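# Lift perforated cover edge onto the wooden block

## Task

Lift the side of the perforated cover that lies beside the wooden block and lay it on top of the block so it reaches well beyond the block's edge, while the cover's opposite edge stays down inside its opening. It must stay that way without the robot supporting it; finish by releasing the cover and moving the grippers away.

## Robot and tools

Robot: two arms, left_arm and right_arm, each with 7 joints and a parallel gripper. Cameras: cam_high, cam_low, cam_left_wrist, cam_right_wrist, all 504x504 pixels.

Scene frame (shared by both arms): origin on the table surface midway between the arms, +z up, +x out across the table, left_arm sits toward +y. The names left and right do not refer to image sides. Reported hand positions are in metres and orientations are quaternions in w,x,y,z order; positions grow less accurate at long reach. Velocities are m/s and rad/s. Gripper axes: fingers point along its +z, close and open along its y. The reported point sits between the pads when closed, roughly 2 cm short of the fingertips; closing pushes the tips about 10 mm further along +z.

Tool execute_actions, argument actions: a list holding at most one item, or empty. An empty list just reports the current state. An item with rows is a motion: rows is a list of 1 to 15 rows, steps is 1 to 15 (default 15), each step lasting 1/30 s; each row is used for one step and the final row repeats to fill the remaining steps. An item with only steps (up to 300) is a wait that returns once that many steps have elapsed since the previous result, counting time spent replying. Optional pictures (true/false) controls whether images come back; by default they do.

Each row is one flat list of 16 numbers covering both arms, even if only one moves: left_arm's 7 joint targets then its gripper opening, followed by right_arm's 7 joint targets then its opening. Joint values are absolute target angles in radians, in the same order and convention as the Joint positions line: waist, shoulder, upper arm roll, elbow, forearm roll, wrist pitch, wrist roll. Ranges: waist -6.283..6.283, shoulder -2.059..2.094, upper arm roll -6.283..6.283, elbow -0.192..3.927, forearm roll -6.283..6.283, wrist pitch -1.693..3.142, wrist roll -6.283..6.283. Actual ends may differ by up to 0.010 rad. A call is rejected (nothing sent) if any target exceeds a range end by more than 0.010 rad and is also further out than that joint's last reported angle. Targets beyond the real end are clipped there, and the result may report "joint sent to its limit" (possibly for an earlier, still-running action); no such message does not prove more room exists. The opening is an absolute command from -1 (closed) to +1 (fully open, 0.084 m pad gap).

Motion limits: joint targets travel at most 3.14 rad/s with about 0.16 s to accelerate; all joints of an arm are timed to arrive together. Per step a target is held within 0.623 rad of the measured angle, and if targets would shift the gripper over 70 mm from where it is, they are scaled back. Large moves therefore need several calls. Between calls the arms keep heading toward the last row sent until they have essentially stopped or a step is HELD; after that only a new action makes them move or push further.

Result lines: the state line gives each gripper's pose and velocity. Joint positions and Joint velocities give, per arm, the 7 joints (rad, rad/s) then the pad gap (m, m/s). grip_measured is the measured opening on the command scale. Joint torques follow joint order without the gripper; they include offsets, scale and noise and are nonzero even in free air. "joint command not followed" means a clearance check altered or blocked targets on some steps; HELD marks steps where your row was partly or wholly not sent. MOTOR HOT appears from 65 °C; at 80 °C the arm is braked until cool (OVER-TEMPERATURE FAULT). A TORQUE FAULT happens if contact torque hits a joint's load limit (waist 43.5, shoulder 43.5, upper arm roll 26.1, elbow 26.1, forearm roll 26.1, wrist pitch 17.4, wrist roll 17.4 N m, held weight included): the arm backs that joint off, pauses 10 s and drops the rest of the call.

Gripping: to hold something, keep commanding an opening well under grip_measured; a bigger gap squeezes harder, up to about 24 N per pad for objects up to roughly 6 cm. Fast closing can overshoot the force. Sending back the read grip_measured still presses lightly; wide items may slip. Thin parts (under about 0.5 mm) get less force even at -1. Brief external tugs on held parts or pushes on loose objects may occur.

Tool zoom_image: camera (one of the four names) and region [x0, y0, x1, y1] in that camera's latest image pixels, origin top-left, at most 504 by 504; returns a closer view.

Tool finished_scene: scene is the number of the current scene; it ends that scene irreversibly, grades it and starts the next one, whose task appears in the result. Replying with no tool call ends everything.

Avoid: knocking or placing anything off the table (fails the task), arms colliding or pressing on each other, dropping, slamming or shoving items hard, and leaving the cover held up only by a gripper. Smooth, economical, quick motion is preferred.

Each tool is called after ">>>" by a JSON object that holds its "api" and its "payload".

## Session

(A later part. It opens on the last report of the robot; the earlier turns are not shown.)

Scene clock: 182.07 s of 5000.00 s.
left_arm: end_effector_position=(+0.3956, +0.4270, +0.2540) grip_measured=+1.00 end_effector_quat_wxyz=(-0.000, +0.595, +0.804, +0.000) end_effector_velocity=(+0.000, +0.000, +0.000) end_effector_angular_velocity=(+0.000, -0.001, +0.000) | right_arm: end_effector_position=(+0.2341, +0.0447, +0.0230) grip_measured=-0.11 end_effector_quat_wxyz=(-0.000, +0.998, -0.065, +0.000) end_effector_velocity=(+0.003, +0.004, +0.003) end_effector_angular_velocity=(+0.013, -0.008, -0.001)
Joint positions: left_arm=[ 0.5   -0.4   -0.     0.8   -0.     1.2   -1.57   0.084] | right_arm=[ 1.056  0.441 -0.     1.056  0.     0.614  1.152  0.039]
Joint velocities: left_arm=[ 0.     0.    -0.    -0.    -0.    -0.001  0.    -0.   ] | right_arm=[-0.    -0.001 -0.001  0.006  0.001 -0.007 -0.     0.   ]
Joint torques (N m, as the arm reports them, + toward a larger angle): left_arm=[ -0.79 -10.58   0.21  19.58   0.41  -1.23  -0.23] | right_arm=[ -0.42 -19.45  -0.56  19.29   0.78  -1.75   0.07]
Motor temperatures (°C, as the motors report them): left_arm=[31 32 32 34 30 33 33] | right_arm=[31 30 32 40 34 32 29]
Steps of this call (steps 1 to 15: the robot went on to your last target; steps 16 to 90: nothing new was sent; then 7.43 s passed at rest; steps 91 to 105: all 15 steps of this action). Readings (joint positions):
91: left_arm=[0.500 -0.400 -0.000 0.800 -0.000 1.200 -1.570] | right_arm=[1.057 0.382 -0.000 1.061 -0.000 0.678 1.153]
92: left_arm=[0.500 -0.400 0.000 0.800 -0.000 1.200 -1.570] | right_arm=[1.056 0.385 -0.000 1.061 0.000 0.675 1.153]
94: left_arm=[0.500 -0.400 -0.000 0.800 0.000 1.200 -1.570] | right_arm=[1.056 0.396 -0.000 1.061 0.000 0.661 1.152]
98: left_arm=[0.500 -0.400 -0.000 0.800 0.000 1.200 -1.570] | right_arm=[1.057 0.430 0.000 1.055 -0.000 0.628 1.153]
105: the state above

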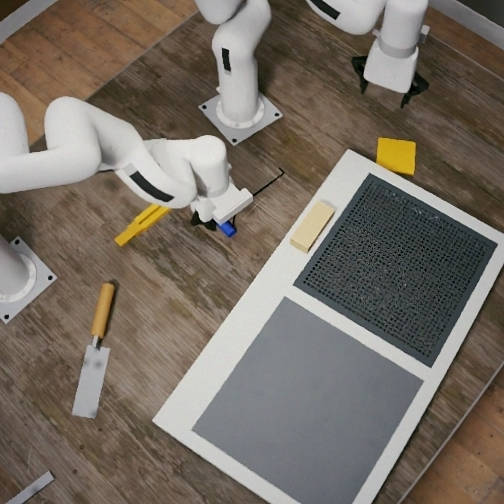

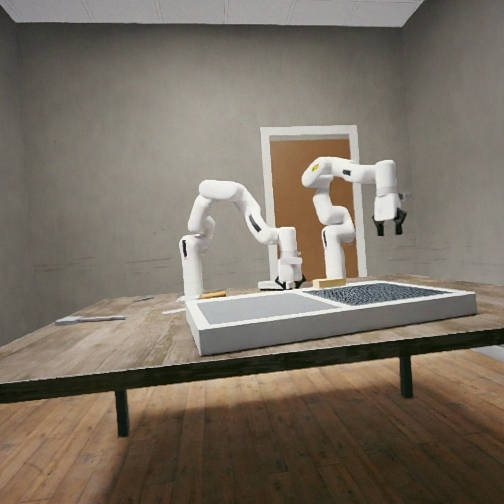

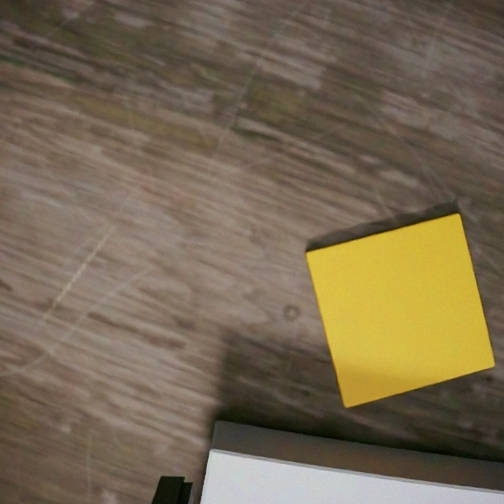

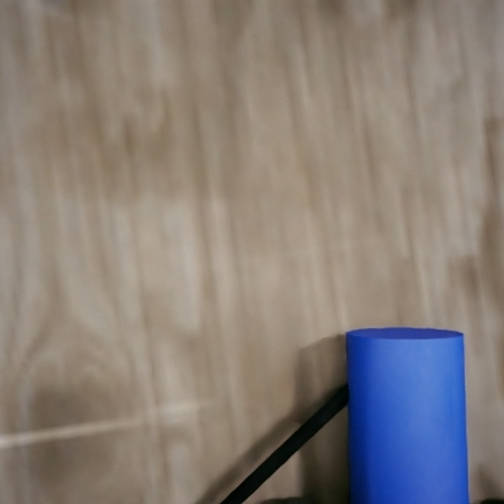

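>>> {"api": "execute_actions", "payload": {"actions": [{"rows":[[0.5,-0.4,0,0.8,0,1.2,-1.57,1,1.0565,0.442,0,1.0555,0,0.6135,1.1525,-0.2],[0.5,-0.4,0,0.8,0,1.2,-1.57,1,1.0565,0.442,0,1.0555,0,0.6135,1.1525,-0.25],[0.5,-0.4,0,0.8,0,1.2,-1.57,1,1.0565,0.442,0,1.0555,0,0.6135,1.1525,-0.3],[0.5,-0.4,0,0.8,0,1.2,-1.57,1,1.0565,0.442,0,1.0555,0,0.6135,1.1525,-0.35],[0.5,-0.4,0,0.8,0,1.2,-1.57,1,1.0565,0.442,0,1.0555,0,0.6135,1.1525,-0.4],[0.5,-0.4,0,0.8,0,1.2,-1.57,1,1.0565,0.442,0,1.0555,0,0.6135,1.1525,-0.45],[0.5,-0.4,0,0.8,0,1.2,-1.57,1,1.0565,0.442,0,1.0555,0,0.6135,1.1525,-0.5],[0.5,-0.4,0,0.8,0,1.2,-1.57,1,1.0565,0.442,0,1.0555,0,0.6135,1.1525,-0.6],[0.5,-0.4,0,0.8,0,1.2,-1.57,1,1.0565,0.442,0,1.0555,0,0.6135,1.1525,-0.8],[0.5,-0.4,0,0.8,0,1.2,-1.57,1,1.0565,0.442,0,1.0555,0,0.6135,1.1525,-1]],"steps":15}], "pictures": false}}

>>> {"api": "execute_actions", "payload": {"actions": [{"rows":[[0.5,-0.4,0,0.8,0,1.2,-0.6,1,1.0,0.1,0,1.12,0,1.02,1.1,-1]],"steps":15}]}}

Scene clock: 195.00 s of 5000.00 s.
left_arm: end_effector_position=(+0.3956, +0.4270, +0.2540) grip_measured=+1.00 end_effector_quat_wxyz=(-0.000, +0.595, +0.804, +0.000) end_effector_velocity=(+0.001, -0.000, +0.000) end_effector_angular_velocity=(+0.000, -0.002, -0.000) | right_arm: end_effector_position=(+0.2339, +0.0445, +0.0226) grip_measured=-0.47 end_effector_quat_wxyz=(-0.000, +0.998, -0.065, +0.000) end_effector_velocity=(-0.001, +0.000, -0.001) end_effector_angular_velocity=(-0.000, +0.002, -0.000)
Joint positions: left_arm=[ 0.5   -0.4    0.     0.8   -0.     1.2   -1.57   0.084] | right_arm=[1.057 0.442 0.    1.056 0.    0.613 1.152 0.023]
Joint velocities: left_arm=[-0.001  0.     0.     0.    -0.    -0.001 -0.    -0.   ] | right_arm=[ 0.001  0.001  0.    -0.     0.002  0.     0.     0.   ]
Joint torques (N m, as the arm reports them, + toward a larger angle): left_arm=[ -0.33 -11.35   0.74  19.29   0.25  -1.11  -0.14] | right_arm=[ -0.79 -19.28  -0.81  19.19   0.66  -1.73   0.03]
Motor temperatures (°C, as the motors report them): left_arm=[31 32 32 34 30 33 33] | right_arm=[31 30 32 39 34 32 29]
Steps of this call (steps 1 to 15: the robot went on to your last target; steps 16 to 90: nothing new was sent; then 9.43 s passed at rest; steps 91 to 105: all 15 steps of this action). Readings (joint positions):
91: left_arm=[0.500 -0.400 0.000 0.800 0.000 1.200 -1.570] | right_arm=[1.057 0.442 -0.000 1.056 0.000 0.613 1.152]
92: left_arm=[0.500 -0.400 -0.000 0.800 0.000 1.200 -1.570] | right_arm=[1.057 0.442 -0.000 1.056 -0.000 0.613 1.153]
94: left_arm=[0.500 -0.400 -0.000 0.800 -0.000 1.200 -1.570] | right_arm=[1.056 0.442 -0.000 1.055 0.000 0.614 1.153]
98: left_arm=[0.500 -0.400 -0.000 0.800 0.000 1.200 -1.570] | right_arm=[1.057 0.442 0.000 1.056 -0.000 0.613 1.152]
105: the state above

Scene clock: 195.50 s of 5000.00 s.
left_arm: end_effector_position=(+0.3956, +0.4270, +0.2540) grip_measured=+1.00 end_effector_quat_wxyz=(-0.000, +0.893, +0.451, +0.000) end_effector_velocity=(-0.000, +0.000, +0.000) end_effector_angular_velocity=(+0.001, -0.000, -0.708) | right_arm: end_effector_position=(+0.2494, +0.0159, +0.1891) grip_measured=-0.47 end_effector_quat_wxyz=(-0.005, +0.998, -0.068, +0.003) end_effector_velocity=(-0.013, -0.034, +0.051) end_effector_angular_velocity=(-0.045, +0.031, +0.006)
Joint positions: left_arm=[ 0.5   -0.4   -0.     0.8    0.     1.2   -0.638  0.084] | right_arm=[ 1.001  0.104 -0.001  1.123 -0.     1.008  1.101  0.023]
Joint velocities: left_arm=[ 0.    -0.    -0.     0.     0.001  0.     0.708 -0.   ] | right_arm=[-0.023 -0.129  0.004  0.006 -0.     0.19  -0.025 -0.   ]
Joint torques (N m, as the arm reports them, + toward a larger angle): left_arm=[ -0.34 -10.56   0.91  19.53   0.3   -1.3   -1.02] | right_arm=[ 0.85 -9.37  0.73 17.03  0.73 -1.52 -0.05]
Motor temperatures (°C, as the motors report them): left_arm=[31 32 32 34 30 33 33] | right_arm=[31 30 32 39 34 32 29]
Steps of this call (steps 1 to 15: all 15 steps of this action). Readings (joint positions):
1: left_arm=[0.500 -0.400 0.000 0.800 -0.000 1.200 -1.569] | right_arm=[1.056 0.442 0.000 1.056 0.000 0.614 1.152]
2: left_arm=[0.500 -0.400 0.000 0.800 -0.000 1.200 -1.561] | right_arm=[1.056 0.437 0.000 1.056 0.000 0.622 1.151]
4: left_arm=[0.500 -0.400 0.000 0.800 -0.000 1.200 -1.498] | right_arm=[1.049 0.394 0.002 1.057 -0.000 0.683 1.144]
8: left_arm=[0.500 -0.400 0.000 0.800 0.000 1.200 -1.167] | right_arm=[1.027 0.263 -0.001 1.093 -0.000 0.824 1.125]
15: the state above

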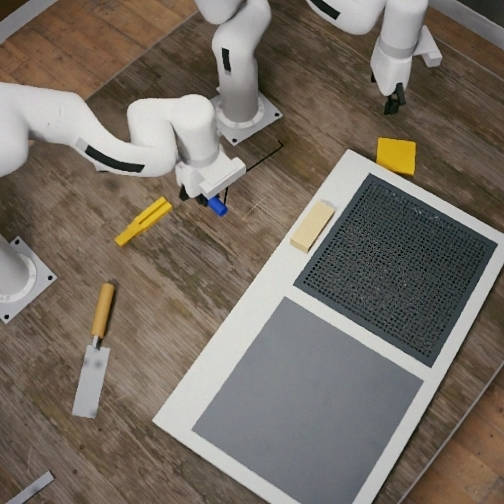

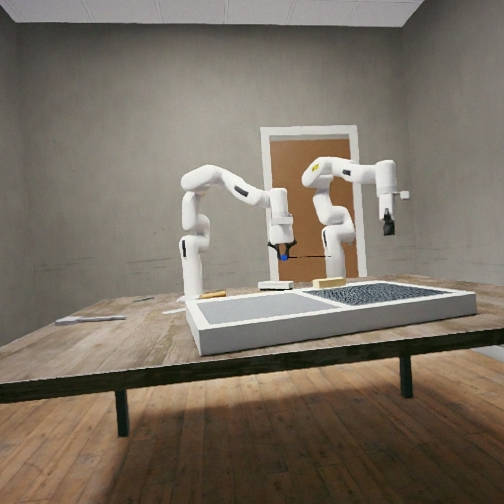

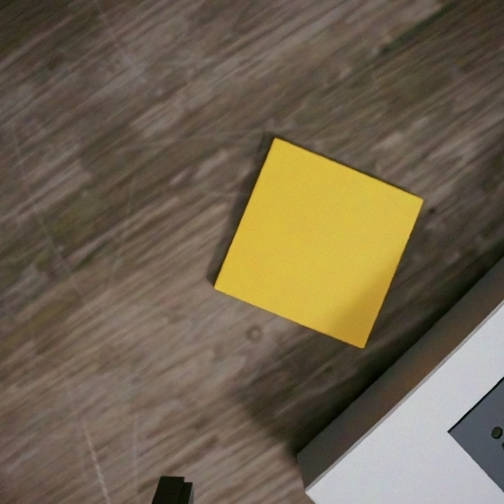

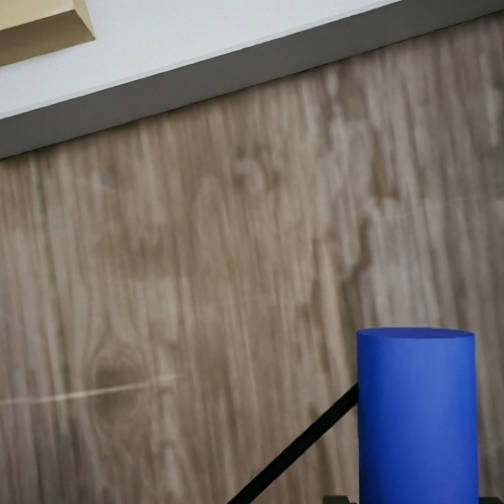

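>>> {"api": "execute_actions", "payload": {"actions": [{"rows":[[0.4,-0.4,0,0.8,0,1.2,1.229,-1,0.45,0.1,0,1.12,-0.5,1.0,1.3,-1]],"steps":15}], "pictures": false}}

>>> {"api": "execute_actions", "payload": {"actions": [{"rows":[[0.3,-0.3,0,0.8,0,1.1,1.229,-1,0.45,0.2,0,1.15,-3.1416,0.93,2.705,-1]],"steps":15}], "pictures": false}}

>>> {"api": "execute_actions", "payload": {"actions": [{"steps":45}]}}

Scene clock: 228.57 s of 5000.00 s.
left_arm: end_effector_position=(+0.4042, +0.3933, +0.2540) grip_measured=-1.00 end_effector_quat_wxyz=(-0.000, +0.988, -0.156, +0.000) end_effector_velocity=(+0.002, -0.007, -0.001) end_effector_angular_velocity=(-0.003, -0.000, -3.033) | right_arm: end_effector_position=(+0.4020, -0.1414, +0.1965) grip_measured=-0.47 end_effector_quat_wxyz=(+0.074, +0.968, -0.213, +0.108) end_effector_velocity=(+0.276, -0.406, +0.034) end_effector_angular_velocity=(-0.411, -0.419, -0.657)
Joint positions: left_arm=[ 0.403 -0.4   -0.     0.8   -0.     1.2    0.514  0.   ] | right_arm=[ 0.661  0.1   -0.001  1.12  -0.308  1.008  1.223  0.023]
Joint velocities: left_arm=[-0.03   0.001  0.009 -0.001  0.001 -0.001  3.011  0.   ] | right_arm=[-0.765 -0.002  0.005 -0.001 -0.696 -0.028  0.278 -0.   ]
Joint torques (N m, as the arm reports them, + toward a larger angle): left_arm=[ -0.97 -10.15   0.49  19.45   0.1   -1.14   0.09] | right_arm=[ -0.54 -17.06  -0.5   23.75   0.56  -1.67   0.07]
Motor temperatures (°C, as the motors report them): left_arm=[31 32 32 34 30 33 33] | right_arm=[31 30 32 41 34 32 29]
Steps of this call (steps 1 to 30: the robot went on to your last target; steps 31 to 90: nothing new was sent; then 29.57 s passed at rest; steps 91 to 105: all 15 steps of this action). Readings (joint positions):
91: left_arm=[0.500 -0.400 0.000 0.800 0.000 1.200 -0.599] | right_arm=[1.000 0.100 0.000 1.120 -0.000 1.020 1.100]
92: left_arm=[0.499 -0.400 0.000 0.800 0.000 1.200 -0.591] | right_arm=[0.994 0.100 0.002 1.120 -0.007 1.020 1.103]
94: left_arm=[0.489 -0.400 0.001 0.800 0.000 1.200 -0.528] | right_arm=[0.949 0.100 0.009 1.120 -0.051 1.018 1.121]
98: left_arm=[0.441 -0.400 -0.001 0.800 -0.000 1.200 -0.197] | right_arm=[0.839 0.100 -0.001 1.120 -0.146 1.014 1.158]
105: the state above

Scene clock: 229.07 s of 5000.00 s.
left_arm: end_effector_position=(+0.4322, +0.3598, +0.2255) grip_measured=-1.00 end_effector_quat_wxyz=(-0.001, +0.845, -0.535, +0.001) end_effector_velocity=(+0.002, +0.000, +0.003) end_effector_angular_velocity=(+0.001, -0.012, -0.015) | right_arm: end_effector_position=(+0.5526, -0.2833, +0.2516) grip_measured=-0.47 end_effector_quat_wxyz=(+0.126, +0.791, -0.382, +0.462) end_effector_velocity=(+0.308, -0.094, +0.299) end_effector_angular_velocity=(-0.286, -2.458, -0.005)
Joint positions: left_arm=[ 0.301 -0.301  0.001  0.801  0.     1.1    1.227  0.   ] | right_arm=[ 0.472  0.187 -0.     1.146 -1.26   0.94   2.14   0.023]
Joint velocities: left_arm=[-0.    -0.006  0.001  0.002 -0.    -0.004  0.015  0.   ] | right_arm=[-0.168  0.103  0.002  0.032 -2.807 -0.08   2.799  0.   ]
Joint torques (N m, as the arm reports them, + toward a larger angle): left_arm=[ -1.31 -12.5    0.55  18.36   0.26  -1.19  -0.19] | right_arm=[  0.53 -18.7    0.22  24.76   0.05  -0.4    0.25]
Motor temperatures (°C, as the motors report them): left_arm=[31 32 32 34 30 33 33] | right_arm=[31 30 32 41 34 32 29]
Steps of this call (steps 1 to 15: all 15 steps of this action). Readings (joint positions):
1: left_arm=[0.402 -0.400 0.000 0.800 0.000 1.200 0.615] | right_arm=[0.635 0.100 -0.001 1.120 -0.332 1.007 1.233]
2: left_arm=[0.401 -0.400 0.000 0.800 0.000 1.199 0.716] | right_arm=[0.614 0.102 -0.002 1.121 -0.362 1.005 1.250]
4: left_arm=[0.390 -0.390 0.002 0.801 0.000 1.188 0.913] | right_arm=[0.585 0.114 -0.004 1.126 -0.452 0.996 1.328]
8: left_arm=[0.317 -0.316 -0.002 0.799 -0.000 1.118 1.176] | right_arm=[0.535 0.150 0.001 1.134 -0.697 0.969 1.576]
15: the state above

Scene clock: 230.57 s of 5000.00 s.
left_arm: end_effector_position=(+0.4319, +0.3592, +0.2247) grip_measured=-1.00 end_effector_quat_wxyz=(-0.000, +0.844, -0.536, -0.000) end_effector_velocity=(-0.000, +0.000, -0.000) end_effector_angular_velocity=(-0.000, +0.001, +0.000) | right_arm: end_effector_position=(+0.6050, -0.1091, +0.4117) grip_measured=-0.47 end_effector_quat_wxyz=(+0.008, +0.537, +0.244, +0.808) end_effector_velocity=(-0.000, +0.001, -0.001) end_effector_angular_velocity=(-0.000, +0.002, +0.001)
Joint positions: left_arm=[ 0.3   -0.3    0.     0.8   -0.     1.1    1.229  0.   ] | right_arm=[ 0.45   0.2   -0.     1.15  -3.142  0.93   2.705  0.023]
Joint velocities: left_arm=[-0.     0.001  0.    -0.    -0.     0.     0.     0.   ] | right_arm=[ 0.001  0.001 -0.    -0.     0.    -0.     0.    -0.   ]
Joint torques (N m, as the arm reports them, + toward a larger angle): left_arm=[ -0.33 -12.58   0.5   19.    -0.15  -1.34  -0.27] | right_arm=[ -0.42 -18.74  -0.58  24.58   0.69   2.82   0.22]
Motor temperatures (°C, as the motors report them): left_arm=[31 32 32 34 30 33 33] | right_arm=[31 30 32 41 34 32 29]
Steps of this call (steps 1 to 45: the robot went on to your last target). Readings (joint positions):
1: left_arm=[0.301 -0.301 0.001 0.801 0.000 1.100 1.228] | right_arm=[0.467 0.190 -0.000 1.147 -1.355 0.938 2.234]
2: left_arm=[0.301 -0.301 0.001 0.801 0.000 1.100 1.228] | right_arm=[0.463 0.193 -0.000 1.148 -1.452 0.936 2.328]
4: left_arm=[0.300 -0.301 0.000 0.800 0.000 1.100 1.229] | right_arm=[0.457 0.196 -0.000 1.149 -1.649 0.933 2.487]
8: left_arm=[0.300 -0.300 0.000 0.800 0.000 1.100 1.229] | right_arm=[0.452 0.199 0.000 1.150 -2.041 0.931 2.648]
45: the state above
All arms were judged still, so your last target was given up. Only a new action makes them travel on or press farther. Fingers that are still opening or closing keep moving.

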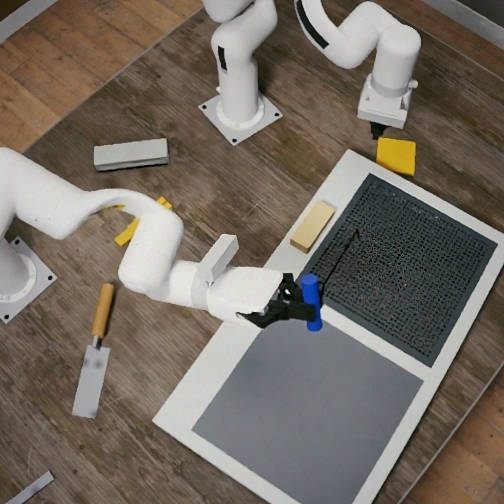

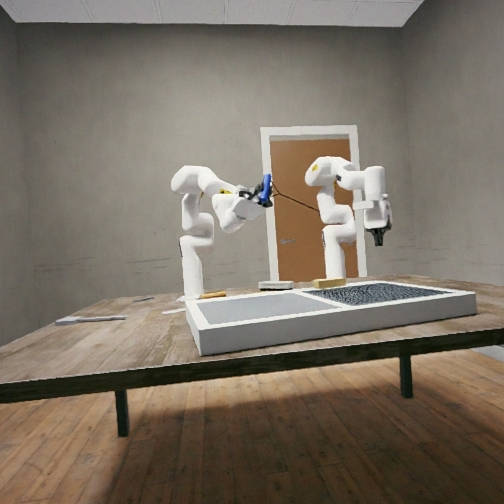

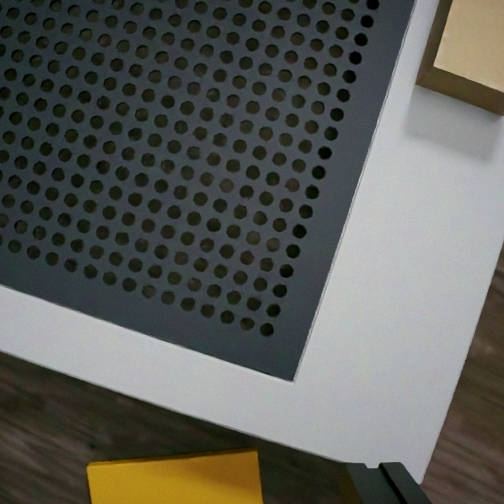

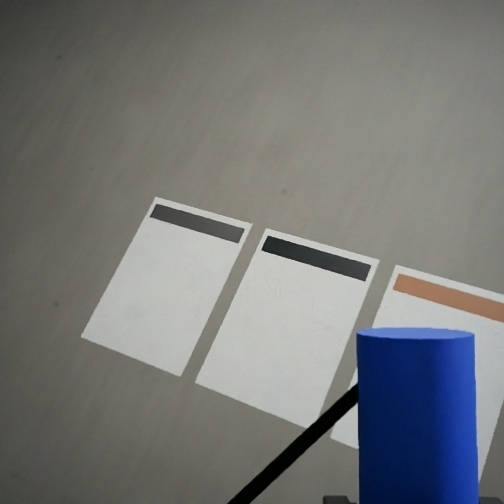

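>>> {"api": "execute_actions", "payload": {"actions": [{"rows":[[0.2,-0.2,0,0.78,0,0.98,1.229,-1,0.581,0.5081,0,1.1517,-3.1416,0.9272,2.705,-1]],"steps":15}], "pictures": false}}

>>> {"api": "execute_actions", "payload": {"actions": [{"rows":[[0.0,-0.1022,0,0.765,0,0.867,1.229,-1,0.581,0.5081,0,1.1517,-3.1416,0.9272,2.705,-1]],"steps":15}], "pictures": false}}

>>> {"api": "execute_actions", "payload": {"actions": [{"steps":10}]}}

Scene clock: 246.60 s of 5000.00 s.
left_arm: end_effector_position=(+0.4511, +0.3217, +0.1875) grip_measured=-1.00 end_effector_quat_wxyz=(-0.001, +0.817, -0.577, +0.001) end_effector_velocity=(-0.005, -0.003, -0.008) end_effector_angular_velocity=(+0.001, +0.018, -0.008) | right_arm: end_effector_position=(+0.5757, -0.0266, +0.2069) grip_measured=-0.47 end_effector_quat_wxyz=(-0.037, +0.619, +0.328, +0.712) end_effector_velocity=(-0.110, +0.103, -0.327) end_effector_angular_velocity=(-0.239, +0.424, +0.204)
Joint positions: left_arm=[ 0.201 -0.201  0.001  0.781  0.     0.98   1.229  0.   ] | right_arm=[ 0.572  0.488  0.001  1.149 -3.142  0.927  2.705  0.023]
Joint velocities: left_arm=[-0.004  0.007 -0.005 -0.012 -0.    -0.001 -0.     0.   ] | right_arm=[ 0.179  0.418  0.027 -0.05  -0.001 -0.018 -0.    -0.   ]
Joint torques (N m, as the arm reports them, + toward a larger angle): left_arm=[ -0.39 -14.79   0.49  18.73  -0.12  -1.27  -0.27] | right_arm=[ -4.05 -29.73  -3.07  26.01   0.81   3.31   0.14]
Motor temperatures (°C, as the motors report them): left_arm=[31 32 32 34 30 33 33] | right_arm=[31 30 32 41 34 32 29]
Steps of this call (steps 1 to 90: nothing new was sent; then 12.53 s passed at rest; steps 91 to 105: all 15 steps of this action). Readings (joint positions):
91: left_arm=[0.300 -0.300 0.000 0.800 0.000 1.099 1.229] | right_arm=[0.450 0.200 -0.000 1.150 -3.142 0.930 2.705]
92: left_arm=[0.294 -0.295 0.001 0.800 0.000 1.091 1.229] | right_arm=[0.453 0.206 -0.001 1.152 -3.142 0.930 2.705]
94: left_arm=[0.255 -0.257 0.004 0.796 0.000 1.041 1.229] | right_arm=[0.470 0.246 -0.004 1.158 -3.141 0.932 2.705]
98: left_arm=[0.202 -0.199 -0.005 0.775 -0.000 0.987 1.229] | right_arm=[0.510 0.340 0.001 1.149 -3.142 0.928 2.705]
105: the state above

Scene clock: 247.10 s of 5000.00 s.
left_arm: end_effector_position=(+0.4558, +0.2410, +0.1507) grip_measured=-1.00 end_effector_quat_wxyz=(-0.000, +0.756, -0.655, +0.001) end_effector_velocity=(-0.001, -0.004, -0.002) end_effector_angular_velocity=(+0.001, +0.001, -0.009) | right_arm: end_effector_position=(+0.5727, -0.0225, +0.1944) grip_measured=-0.47 end_effector_quat_wxyz=(-0.039, +0.623, +0.334, +0.706) end_effector_velocity=(-0.000, -0.000, -0.002) end_effector_angular_velocity=(-0.002, +0.002, +0.000)
Joint positions: left_arm=[ 0.002 -0.103  0.002  0.766  0.     0.867  1.229  0.   ] | right_arm=[ 0.581  0.508 -0.     1.152 -3.142  0.927  2.705  0.023]
Joint velocities: left_arm=[-0.005  0.002 -0.004 -0.003  0.    -0.004 -0.     0.   ] | right_arm=[ 0.     0.002 -0.001  0.    -0.001 -0.001 -0.     0.   ]
Joint torques (N m, as the arm reports them, + toward a larger angle): left_arm=[ -0.79 -16.31  -0.07  17.33   0.1   -1.22  -0.39] | right_arm=[ -0.77 -21.43  -0.78  20.89   0.73   2.38   0.18]
Motor temperatures (°C, as the motors report them): left_arm=[31 32 32 34 30 33 33] | right_arm=[31 30 32 41 34 32 29]
Steps of this call (steps 1 to 15: all 15 steps of this action). Readings (joint positions):
1: left_arm=[0.200 -0.201 0.001 0.781 0.000 0.980 1.229] | right_arm=[0.577 0.499 0.002 1.147 -3.142 0.926 2.705]
2: left_arm=[0.194 -0.198 0.002 0.780 0.000 0.975 1.229] | right_arm=[0.580 0.505 0.003 1.147 -3.142 0.926 2.705]
4: left_arm=[0.141 -0.173 0.007 0.779 0.000 0.942 1.229] | right_arm=[0.581 0.507 0.001 1.150 -3.142 0.927 2.705]
8: left_arm=[0.018 -0.110 -0.007 0.764 -0.000 0.881 1.229] | right_arm=[0.580 0.506 -0.001 1.154 -3.142 0.928 2.705]
15: the state above

Scene clock: 247.43 s of 5000.00 s.
left_arm: end_effector_position=(+0.4552, +0.2400, +0.1500) grip_measured=-1.00 end_effector_quat_wxyz=(-0.000, +0.755, -0.656, +0.000) end_effector_velocity=(-0.000, -0.001, -0.000) end_effector_angular_velocity=(+0.001, +0.001, -0.003) | right_arm: end_effector_position=(+0.5726, -0.0224, +0.1940) grip_measured=-0.47 end_effector_quat_wxyz=(-0.039, +0.623, +0.334, +0.706) end_effector_velocity=(-0.000, +0.000, -0.001) end_effector_angular_velocity=(-0.001, +0.002, +0.000)
Joint positions: left_arm=[ 0.    -0.102  0.     0.765  0.     0.867  1.229  0.   ] | right_arm=[ 0.581  0.508 -0.     1.152 -3.142  0.927  2.705  0.023]
Joint velocities: left_arm=[-0.002  0.001 -0.001  0.     0.     0.     0.     0.   ] | right_arm=[ 0.001  0.001  0.    -0.     0.    -0.001 -0.     0.   ]
Joint torques (N m, as the arm reports them, + toward a larger angle): left_arm=[ -0.64 -16.19   0.23  17.7    0.17  -1.22  -0.16] | right_arm=[ -0.66 -21.22  -0.64  20.85   0.59   2.42   0.06]
Motor temperatures (°C, as the motors report them): left_arm=[31 32 32 34 30 33 33] | right_arm=[31 30 32 41 34 32 29]
Steps of this call (steps 1 to 10: the robot went on to your last target). Readings (joint positions):
1: left_arm=[0.001 -0.103 0.001 0.766 0.000 0.867 1.229] | right_arm=[0.581 0.508 -0.000 1.152 -3.142 0.927 2.705]
2: left_arm=[0.001 -0.103 0.001 0.766 0.000 0.867 1.229] | right_arm=[0.581 0.508 -0.000 1.152 -3.142 0.927 2.705]
4: left_arm=[0.001 -0.103 0.001 0.765 0.000 0.867 1.229] | right_arm=[0.581 0.508 -0.000 1.152 -3.142 0.927 2.705]
8: left_arm=[0.000 -0.102 0.000 0.765 0.000 0.867 1.229] | right_arm=[0.581 0.508 -0.000 1.152 -3.142 0.927 2.705]
10: the state above

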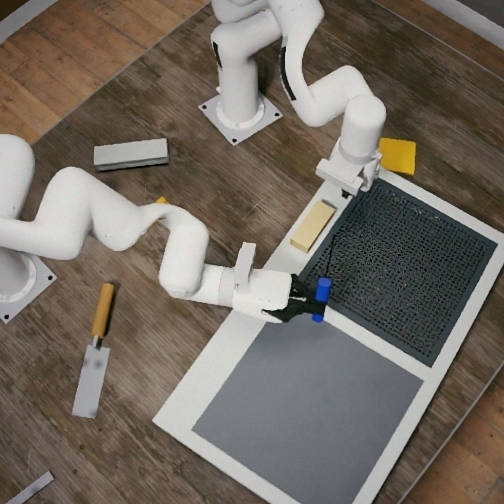

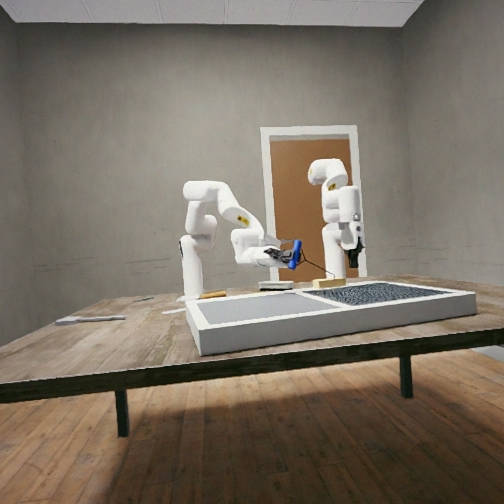

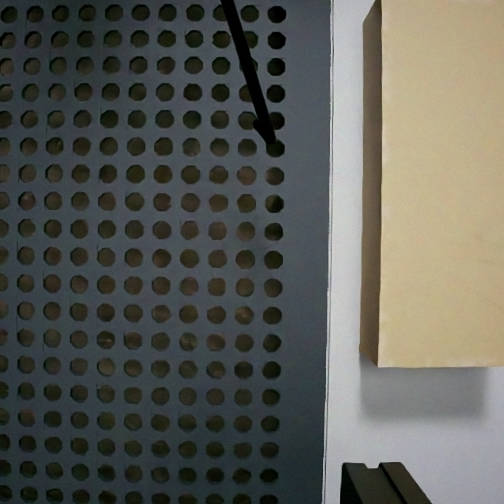

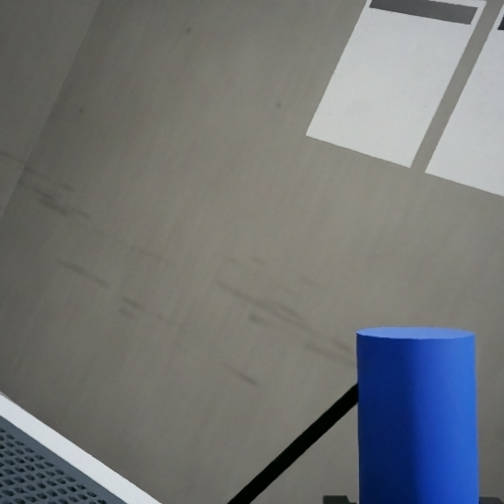

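>>> {"api": "execute_actions", "payload": {"actions": [{"rows":[[0.0,-0.1022,0,0.765,0,0.867,1.229,-1,0.583,0.6144,0,1.2705,-3.1416,0.9147,2.705,-1]],"steps":15}], "pictures": false}}

>>> {"api": "execute_actions", "payload": {"actions": [{"steps":10}]}}

>>> {"api": "zoom_image", "payload": {"camera": "cam_left_wrist", "region": [120, 100, 270, 250]}}

>>> {"api": "zoom_image", "payload": {"camera": "cam_low", "region": [290, 240, 390, 310]}}

Scene clock: 271.50 s of 5000.00 s.
left_arm: end_effector_position=(+0.4551, +0.2398, +0.1499) grip_measured=-1.00 end_effector_quat_wxyz=(-0.000, +0.755, -0.656, +0.000) end_effector_velocity=(+0.000, +0.000, +0.000) end_effector_angular_velocity=(-0.000, -0.001, +0.000) | right_arm: end_effector_position=(+0.5944, -0.0076, +0.1768) grip_measured=-0.47 end_effector_quat_wxyz=(-0.040, +0.623, +0.334, +0.706) end_effector_velocity=(-0.002, -0.000, -0.005) end_effector_angular_velocity=(-0.003, +0.008, +0.001)
Joint positions: left_arm=[ 0.    -0.102  0.     0.765  0.     0.867  1.229  0.   ] | right_arm=[ 0.583  0.614 -0.     1.271 -3.142  0.915  2.705  0.023]
Joint velocities: left_arm=[-0.    -0.001  0.    -0.     0.    -0.001 -0.     0.   ] | right_arm=[-0.001  0.005  0.002 -0.003  0.    -0.001  0.    -0.   ]
Joint torques (N m, as the arm reports them, + toward a larger angle): left_arm=[ -0.36 -16.3    0.26  17.49   0.26  -1.11  -0.02] | right_arm=[ -0.56 -22.84  -0.84  20.77   0.65   2.37   0.1 ]
Motor temperatures (°C, as the motors report them): left_arm=[31 32 32 34 30 33 33] | right_arm=[31 30 32 40 34 32 29]
Steps of this call (steps 1 to 15: the robot went on to your last target; steps 16 to 90: nothing new was sent; then 20.57 s passed at rest; steps 91 to 105: all 15 steps of this action). Readings (joint positions):
91: left_arm=[0.000 -0.102 -0.000 0.765 0.000 0.867 1.229] | right_arm=[0.581 0.508 -0.000 1.152 -3.142 0.927 2.705]
92: left_arm=[0.000 -0.102 0.000 0.765 0.000 0.867 1.229] | right_arm=[0.581 0.514 -0.000 1.159 -3.142 0.926 2.705]
94: left_arm=[-0.000 -0.102 -0.000 0.765 -0.000 0.867 1.229] | right_arm=[0.582 0.557 -0.000 1.210 -3.142 0.921 2.705]
98: left_arm=[0.000 -0.102 0.000 0.765 -0.000 0.867 1.229] | right_arm=[0.583 0.612 0.000 1.264 -3.142 0.915 2.705]
105: the state above

Scene clock: 271.83 s of 5000.00 s.
left_arm: end_effector_position=(+0.4551, +0.2398, +0.1499) grip_measured=-1.00 end_effector_quat_wxyz=(-0.000, +0.755, -0.656, +0.000) end_effector_velocity=(-0.000, -0.000, +0.000) end_effector_angular_velocity=(-0.000, +0.000, -0.001) | right_arm: end_effector_position=(+0.5942, -0.0075, +0.1761) grip_measured=-0.47 end_effector_quat_wxyz=(-0.040, +0.623, +0.334, +0.706) end_effector_velocity=(+0.000, -0.000, -0.001) end_effector_angular_velocity=(+0.000, +0.001, -0.001)
Joint positions: left_arm=[ 0.    -0.102  0.     0.765 -0.     0.867  1.229  0.   ] | right_arm=[ 0.583  0.614 -0.     1.27  -3.142  0.915  2.705  0.023]
Joint velocities: left_arm=[-0.001 -0.    -0.     0.    -0.     0.    -0.     0.   ] | right_arm=[ 0.     0.001 -0.     0.     0.001  0.001  0.    -0.   ]
Joint torques (N m, as the arm reports them, + toward a larger angle): left_arm=[ -0.31 -15.58   0.37  17.74   0.15  -1.13  -0.1 ] | right_arm=[ -0.67 -23.05  -0.79  20.98   0.68   2.35   0.09]
Motor temperatures (°C, as the motors report them): left_arm=[31 32 32 34 30 33 33] | right_arm=[31 30 32 40 34 32 29]
Steps of this call (steps 1 to 10: the robot went on to your last target). Readings (joint positions):
1: left_arm=[0.000 -0.102 -0.000 0.765 0.000 0.867 1.229] | right_arm=[0.583 0.614 -0.000 1.270 -3.142 0.915 2.705]
2: left_arm=[-0.000 -0.102 -0.000 0.765 0.000 0.867 1.229] | right_arm=[0.583 0.614 -0.000 1.270 -3.142 0.915 2.705]
4: left_arm=[-0.000 -0.102 -0.000 0.765 -0.000 0.867 1.229] | right_arm=[0.583 0.614 0.000 1.270 -3.142 0.915 2.705]
8: left_arm=[0.000 -0.102 -0.000 0.765 0.000 0.867 1.229] | right_arm=[0.583 0.614 -0.000 1.270 -3.142 0.915 2.705]
10: the state above

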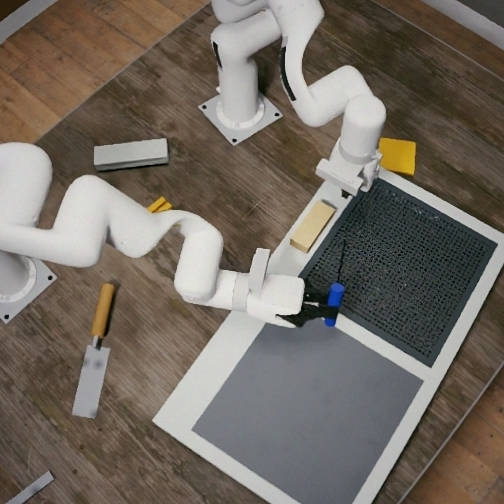

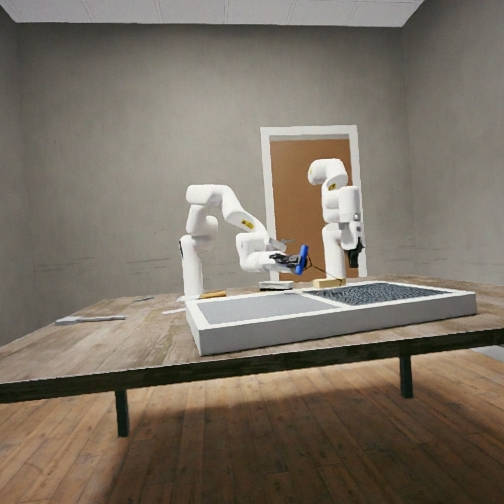

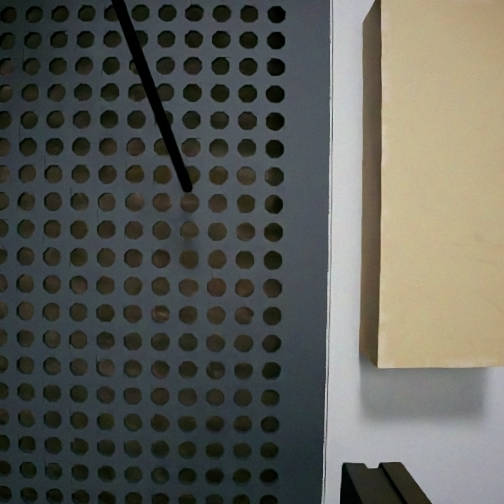

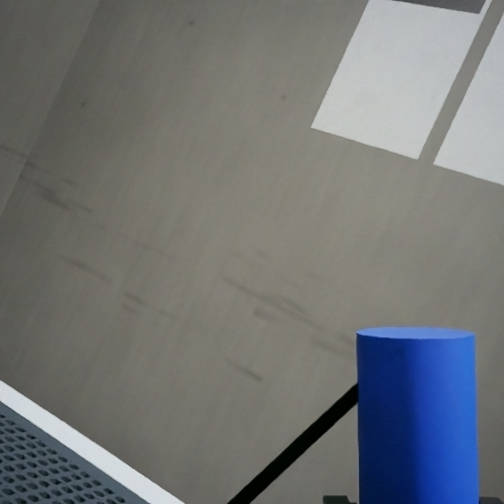

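Region (120, 100, 270, 250) of cam_left_wrist's 504x504 image, scaled by 3.360, with more detail than that image has.

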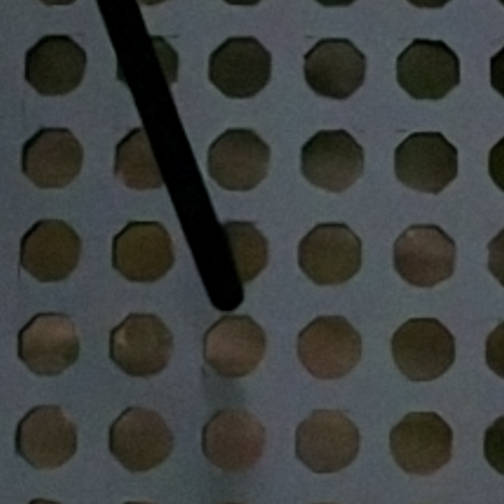

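Region (290, 240, 390, 310) of cam_low's 504x504 image, scaled by 5.040, with more detail than that image has; it fills the top 353 rows of this view, and the rest is white.

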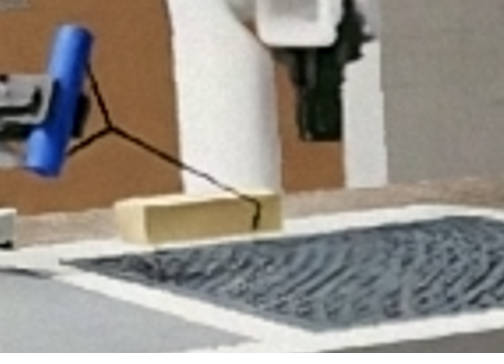

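>>> {"api": "execute_actions", "payload": {"actions": [{"rows":[[0.091,0.0846,0,0.982,0,0.8974,1.319,-1,0.583,0.625,0,1.271,-3.1416,0.9248,2.705,-1]],"steps":15}], "pictures": false}}

>>> {"api": "execute_actions", "payload": {"actions": [{"steps":10}]}}

>>> {"api": "zoom_image", "payload": {"camera": "cam_left_wrist", "region": [310, 40, 480, 210]}}

Scene clock: 286.30 s of 5000.00 s.
left_arm: end_effector_position=(+0.5195, +0.2689, +0.1502) grip_measured=-1.00 end_effector_quat_wxyz=(+0.000, +0.754, -0.657, +0.000) end_effector_velocity=(+0.004, +0.006, +0.003) end_effector_angular_velocity=(-0.000, -0.008, +0.011) | right_arm: end_effector_position=(+0.5942, -0.0075, +0.1712) grip_measured=-0.47 end_effector_quat_wxyz=(-0.040, +0.623, +0.334, +0.706) end_effector_velocity=(-0.001, -0.001, -0.003) end_effector_angular_velocity=(-0.002, +0.004, -0.000)
Joint positions: left_arm=[ 0.09   0.083 -0.001  0.981 -0.     0.897  1.319  0.   ] | right_arm=[ 0.583  0.625 -0.     1.271 -3.142  0.925  2.705  0.023]
Joint velocities: left_arm=[ 0.005 -0.     0.008  0.008  0.     0.001  0.002  0.   ] | right_arm=[ 0.     0.002 -0.001 -0.002  0.    -0.     0.     0.   ]
Joint torques (N m, as the arm reports them, + toward a larger angle): left_arm=[  0.06 -19.99   0.95  18.06   0.    -1.55  -0.47] | right_arm=[ -0.45 -23.09  -0.77  20.92   0.6    2.34   0.13]
Motor temperatures (°C, as the motors report them): left_arm=[31 32 32 34 30 33 33] | right_arm=[31 30 32 40 34 32 29]
Steps of this call (steps 1 to 15: the robot went on to your last target; steps 16 to 90: nothing new was sent; then 10.97 s passed at rest; steps 91 to 105: all 15 steps of this action). Readings (joint positions):
91: left_arm=[0.000 -0.102 -0.000 0.765 -0.000 0.867 1.229] | right_arm=[0.583 0.615 -0.000 1.271 -3.142 0.915 2.705]
92: left_arm=[0.003 -0.097 -0.001 0.772 -0.000 0.869 1.233] | right_arm=[0.583 0.616 -0.000 1.271 -3.142 0.917 2.705]
94: left_arm=[0.026 -0.047 -0.004 0.830 -0.000 0.878 1.258] | right_arm=[0.583 0.621 -0.000 1.271 -3.142 0.922 2.705]
98: left_arm=[0.087 0.074 0.005 0.970 0.000 0.893 1.311] | right_arm=[0.583 0.625 0.000 1.270 -3.142 0.924 2.705]
105: the state above

Scene clock: 286.63 s of 5000.00 s.
left_arm: end_effector_position=(+0.5199, +0.2699, +0.1501) grip_measured=-1.00 end_effector_quat_wxyz=(-0.000, +0.755, -0.656, +0.000) end_effector_velocity=(+0.001, +0.000, +0.001) end_effector_angular_velocity=(-0.000, -0.002, +0.001) | right_arm: end_effector_position=(+0.5941, -0.0075, +0.1711) grip_measured=-0.47 end_effector_quat_wxyz=(-0.040, +0.623, +0.334, +0.706) end_effector_velocity=(-0.000, +0.000, -0.000) end_effector_angular_velocity=(+0.000, +0.001, +0.000)
Joint positions: left_arm=[ 0.091  0.084 -0.     0.982 -0.     0.897  1.319  0.   ] | right_arm=[ 0.583  0.625 -0.     1.271 -3.142  0.925  2.705  0.023]
Joint velocities: left_arm=[ 0.     0.001  0.001  0.002 -0.    -0.     0.     0.   ] | right_arm=[-0.     0.     0.001 -0.     0.    -0.001  0.     0.   ]
Joint torques (N m, as the arm reports them, + toward a larger angle): left_arm=[ -0.45 -20.67  -0.15  18.09   0.05  -1.12  -0.15] | right_arm=[ -0.52 -23.03  -0.7   20.96   0.73   2.31   0.07]
Motor temperatures (°C, as the motors report them): left_arm=[31 32 32 34 30 33 33] | right_arm=[31 30 32 40 34 32 29]
Steps of this call (steps 1 to 10: the robot went on to your last target). Readings (joint positions):
1: left_arm=[0.090 0.083 -0.001 0.981 -0.000 0.897 1.319] | right_arm=[0.583 0.625 -0.000 1.271 -3.142 0.925 2.705]
2: left_arm=[0.090 0.083 -0.001 0.981 -0.000 0.897 1.319] | right_arm=[0.583 0.625 -0.000 1.271 -3.142 0.925 2.705]
4: left_arm=[0.091 0.084 -0.000 0.981 -0.000 0.897 1.319] | right_arm=[0.583 0.625 0.000 1.271 -3.142 0.925 2.705]
8: left_arm=[0.091 0.084 -0.000 0.982 -0.000 0.897 1.319] | right_arm=[0.583 0.625 -0.000 1.271 -3.142 0.925 2.705]
10: the state above

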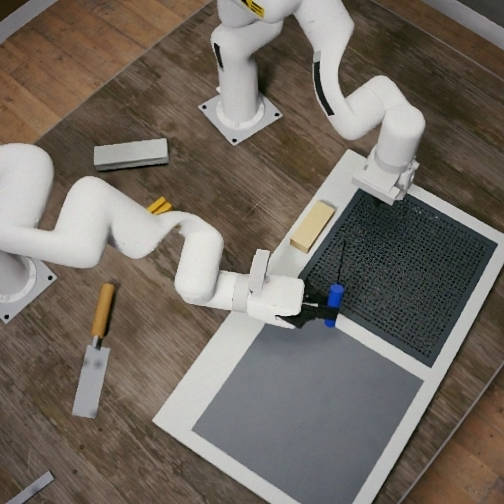

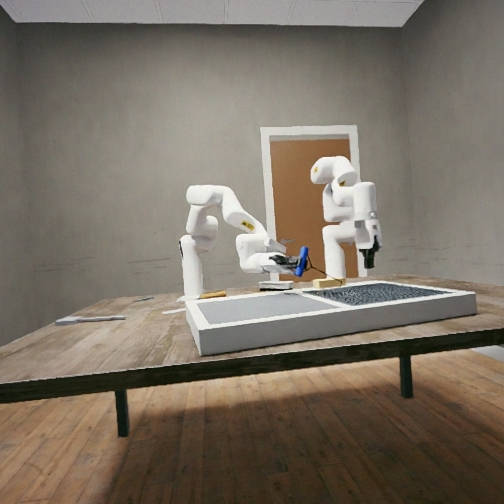

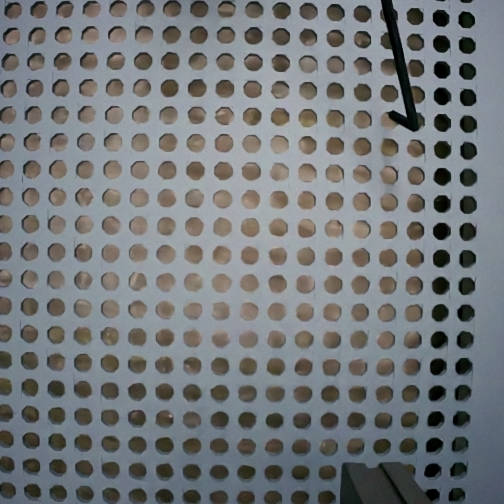

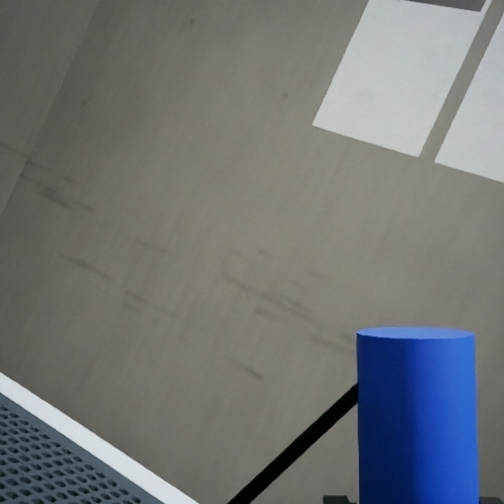

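Region (310, 40, 480, 210) of cam_left_wrist's 504x504 image, scaled by 2.965, with more detail than that image has.

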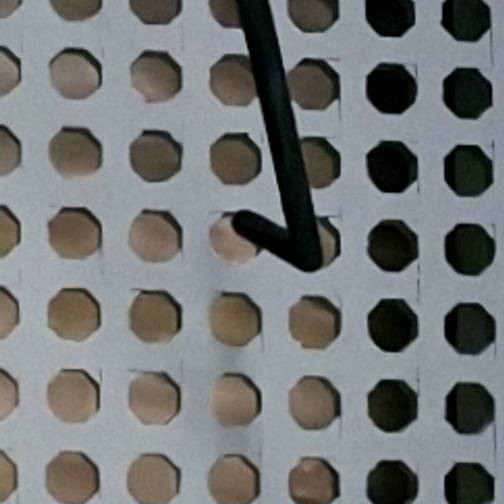

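>>> {"api": "execute_actions", "payload": {"actions": [{"rows":[[0.091,0.0846,0,0.982,0,0.8974,1.319,-1,0.5836,0.633,0,1.2666,-3.1416,0.9372,2.705,-1]],"steps":15}]}}

>>> {"api": "zoom_image", "payload": {"camera": "cam_left_wrist", "region": [350, 70, 450, 170]}}

Scene clock: 297.20 s of 5000.00 s.
left_arm: end_effector_position=(+0.5200, +0.2700, +0.1500) grip_measured=-1.00 end_effector_quat_wxyz=(-0.000, +0.755, -0.656, -0.000) end_effector_velocity=(-0.000, +0.000, -0.000) end_effector_angular_velocity=(+0.000, +0.001, -0.000) | right_arm: end_effector_position=(+0.5929, -0.0078, +0.1662) grip_measured=-0.47 end_effector_quat_wxyz=(-0.040, +0.623, +0.335, +0.706) end_effector_velocity=(-0.001, -0.000, -0.003) end_effector_angular_velocity=(-0.002, +0.004, +0.000)
Joint positions: left_arm=[ 0.091  0.085 -0.     0.982 -0.     0.897  1.319  0.   ] | right_arm=[ 0.584  0.633 -0.     1.267 -3.142  0.937  2.705  0.023]
Joint velocities: left_arm=[ 0.     0.    -0.     0.     0.     0.001  0.     0.   ] | right_arm=[ 0.     0.003  0.    -0.003  0.     0.001  0.    -0.   ]
Joint torques (N m, as the arm reports them, + toward a larger angle): left_arm=[ -0.77 -21.22  -0.07  17.96   0.15  -1.22  -0.28] | right_arm=[ -0.37 -23.02  -0.7   20.87   0.77   2.36   0.1 ]
Motor temperatures (°C, as the motors report them): left_arm=[31 32 32 34 30 33 33] | right_arm=[31 31 32 40 34 32 29]
Steps of this call (steps 1 to 15: the robot went on to your last target; steps 16 to 90: nothing new was sent; then 7.07 s passed at rest; steps 91 to 105: all 15 steps of this action). Readings (joint positions):
91: left_arm=[0.091 0.085 -0.000 0.982 -0.000 0.897 1.319] | right_arm=[0.583 0.625 -0.000 1.271 -3.142 0.925 2.705]
92: left_arm=[0.091 0.085 0.000 0.982 0.000 0.897 1.319] | right_arm=[0.583 0.626 -0.000 1.271 -3.142 0.928 2.705]
94: left_arm=[0.091 0.085 -0.000 0.982 0.000 0.897 1.319] | right_arm=[0.583 0.630 -0.000 1.268 -3.142 0.933 2.705]
98: left_arm=[0.091 0.085 -0.000 0.982 0.000 0.897 1.319] | right_arm=[0.584 0.633 0.000 1.266 -3.142 0.937 2.705]
105: the state above

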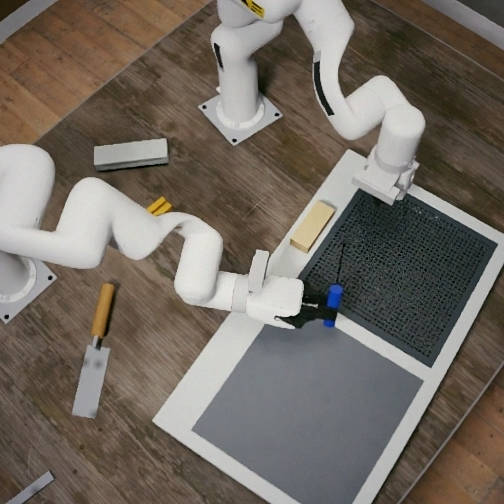

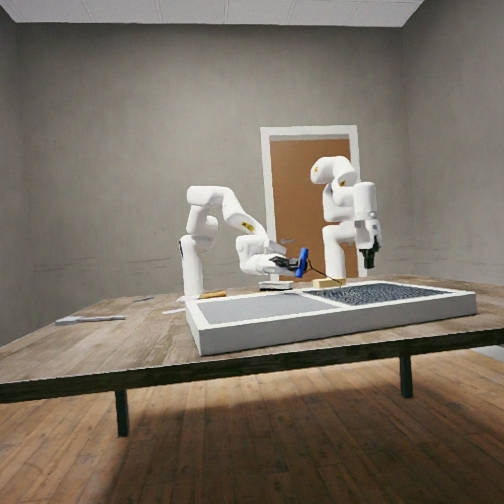

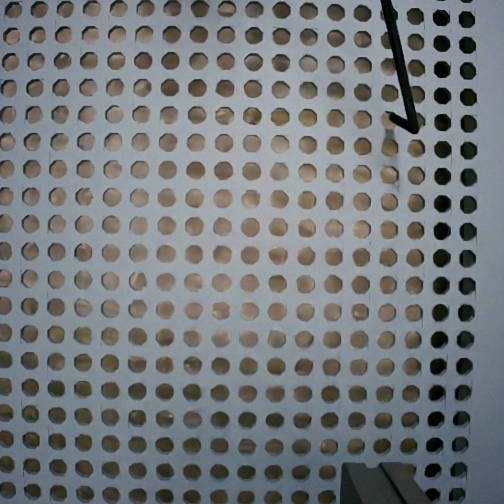

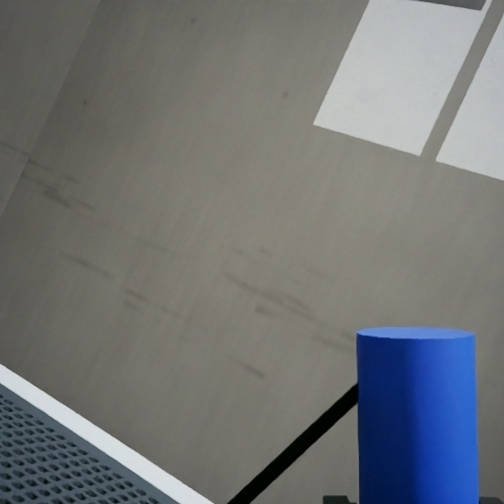

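Region (350, 70, 450, 170) of cam_left_wrist's 504x504 image, scaled by 5.040, with more detail than that image has.

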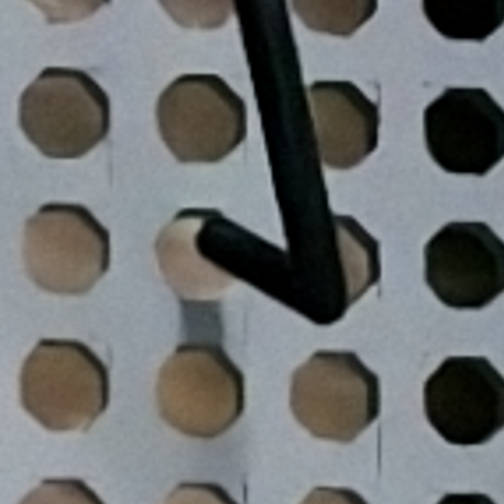

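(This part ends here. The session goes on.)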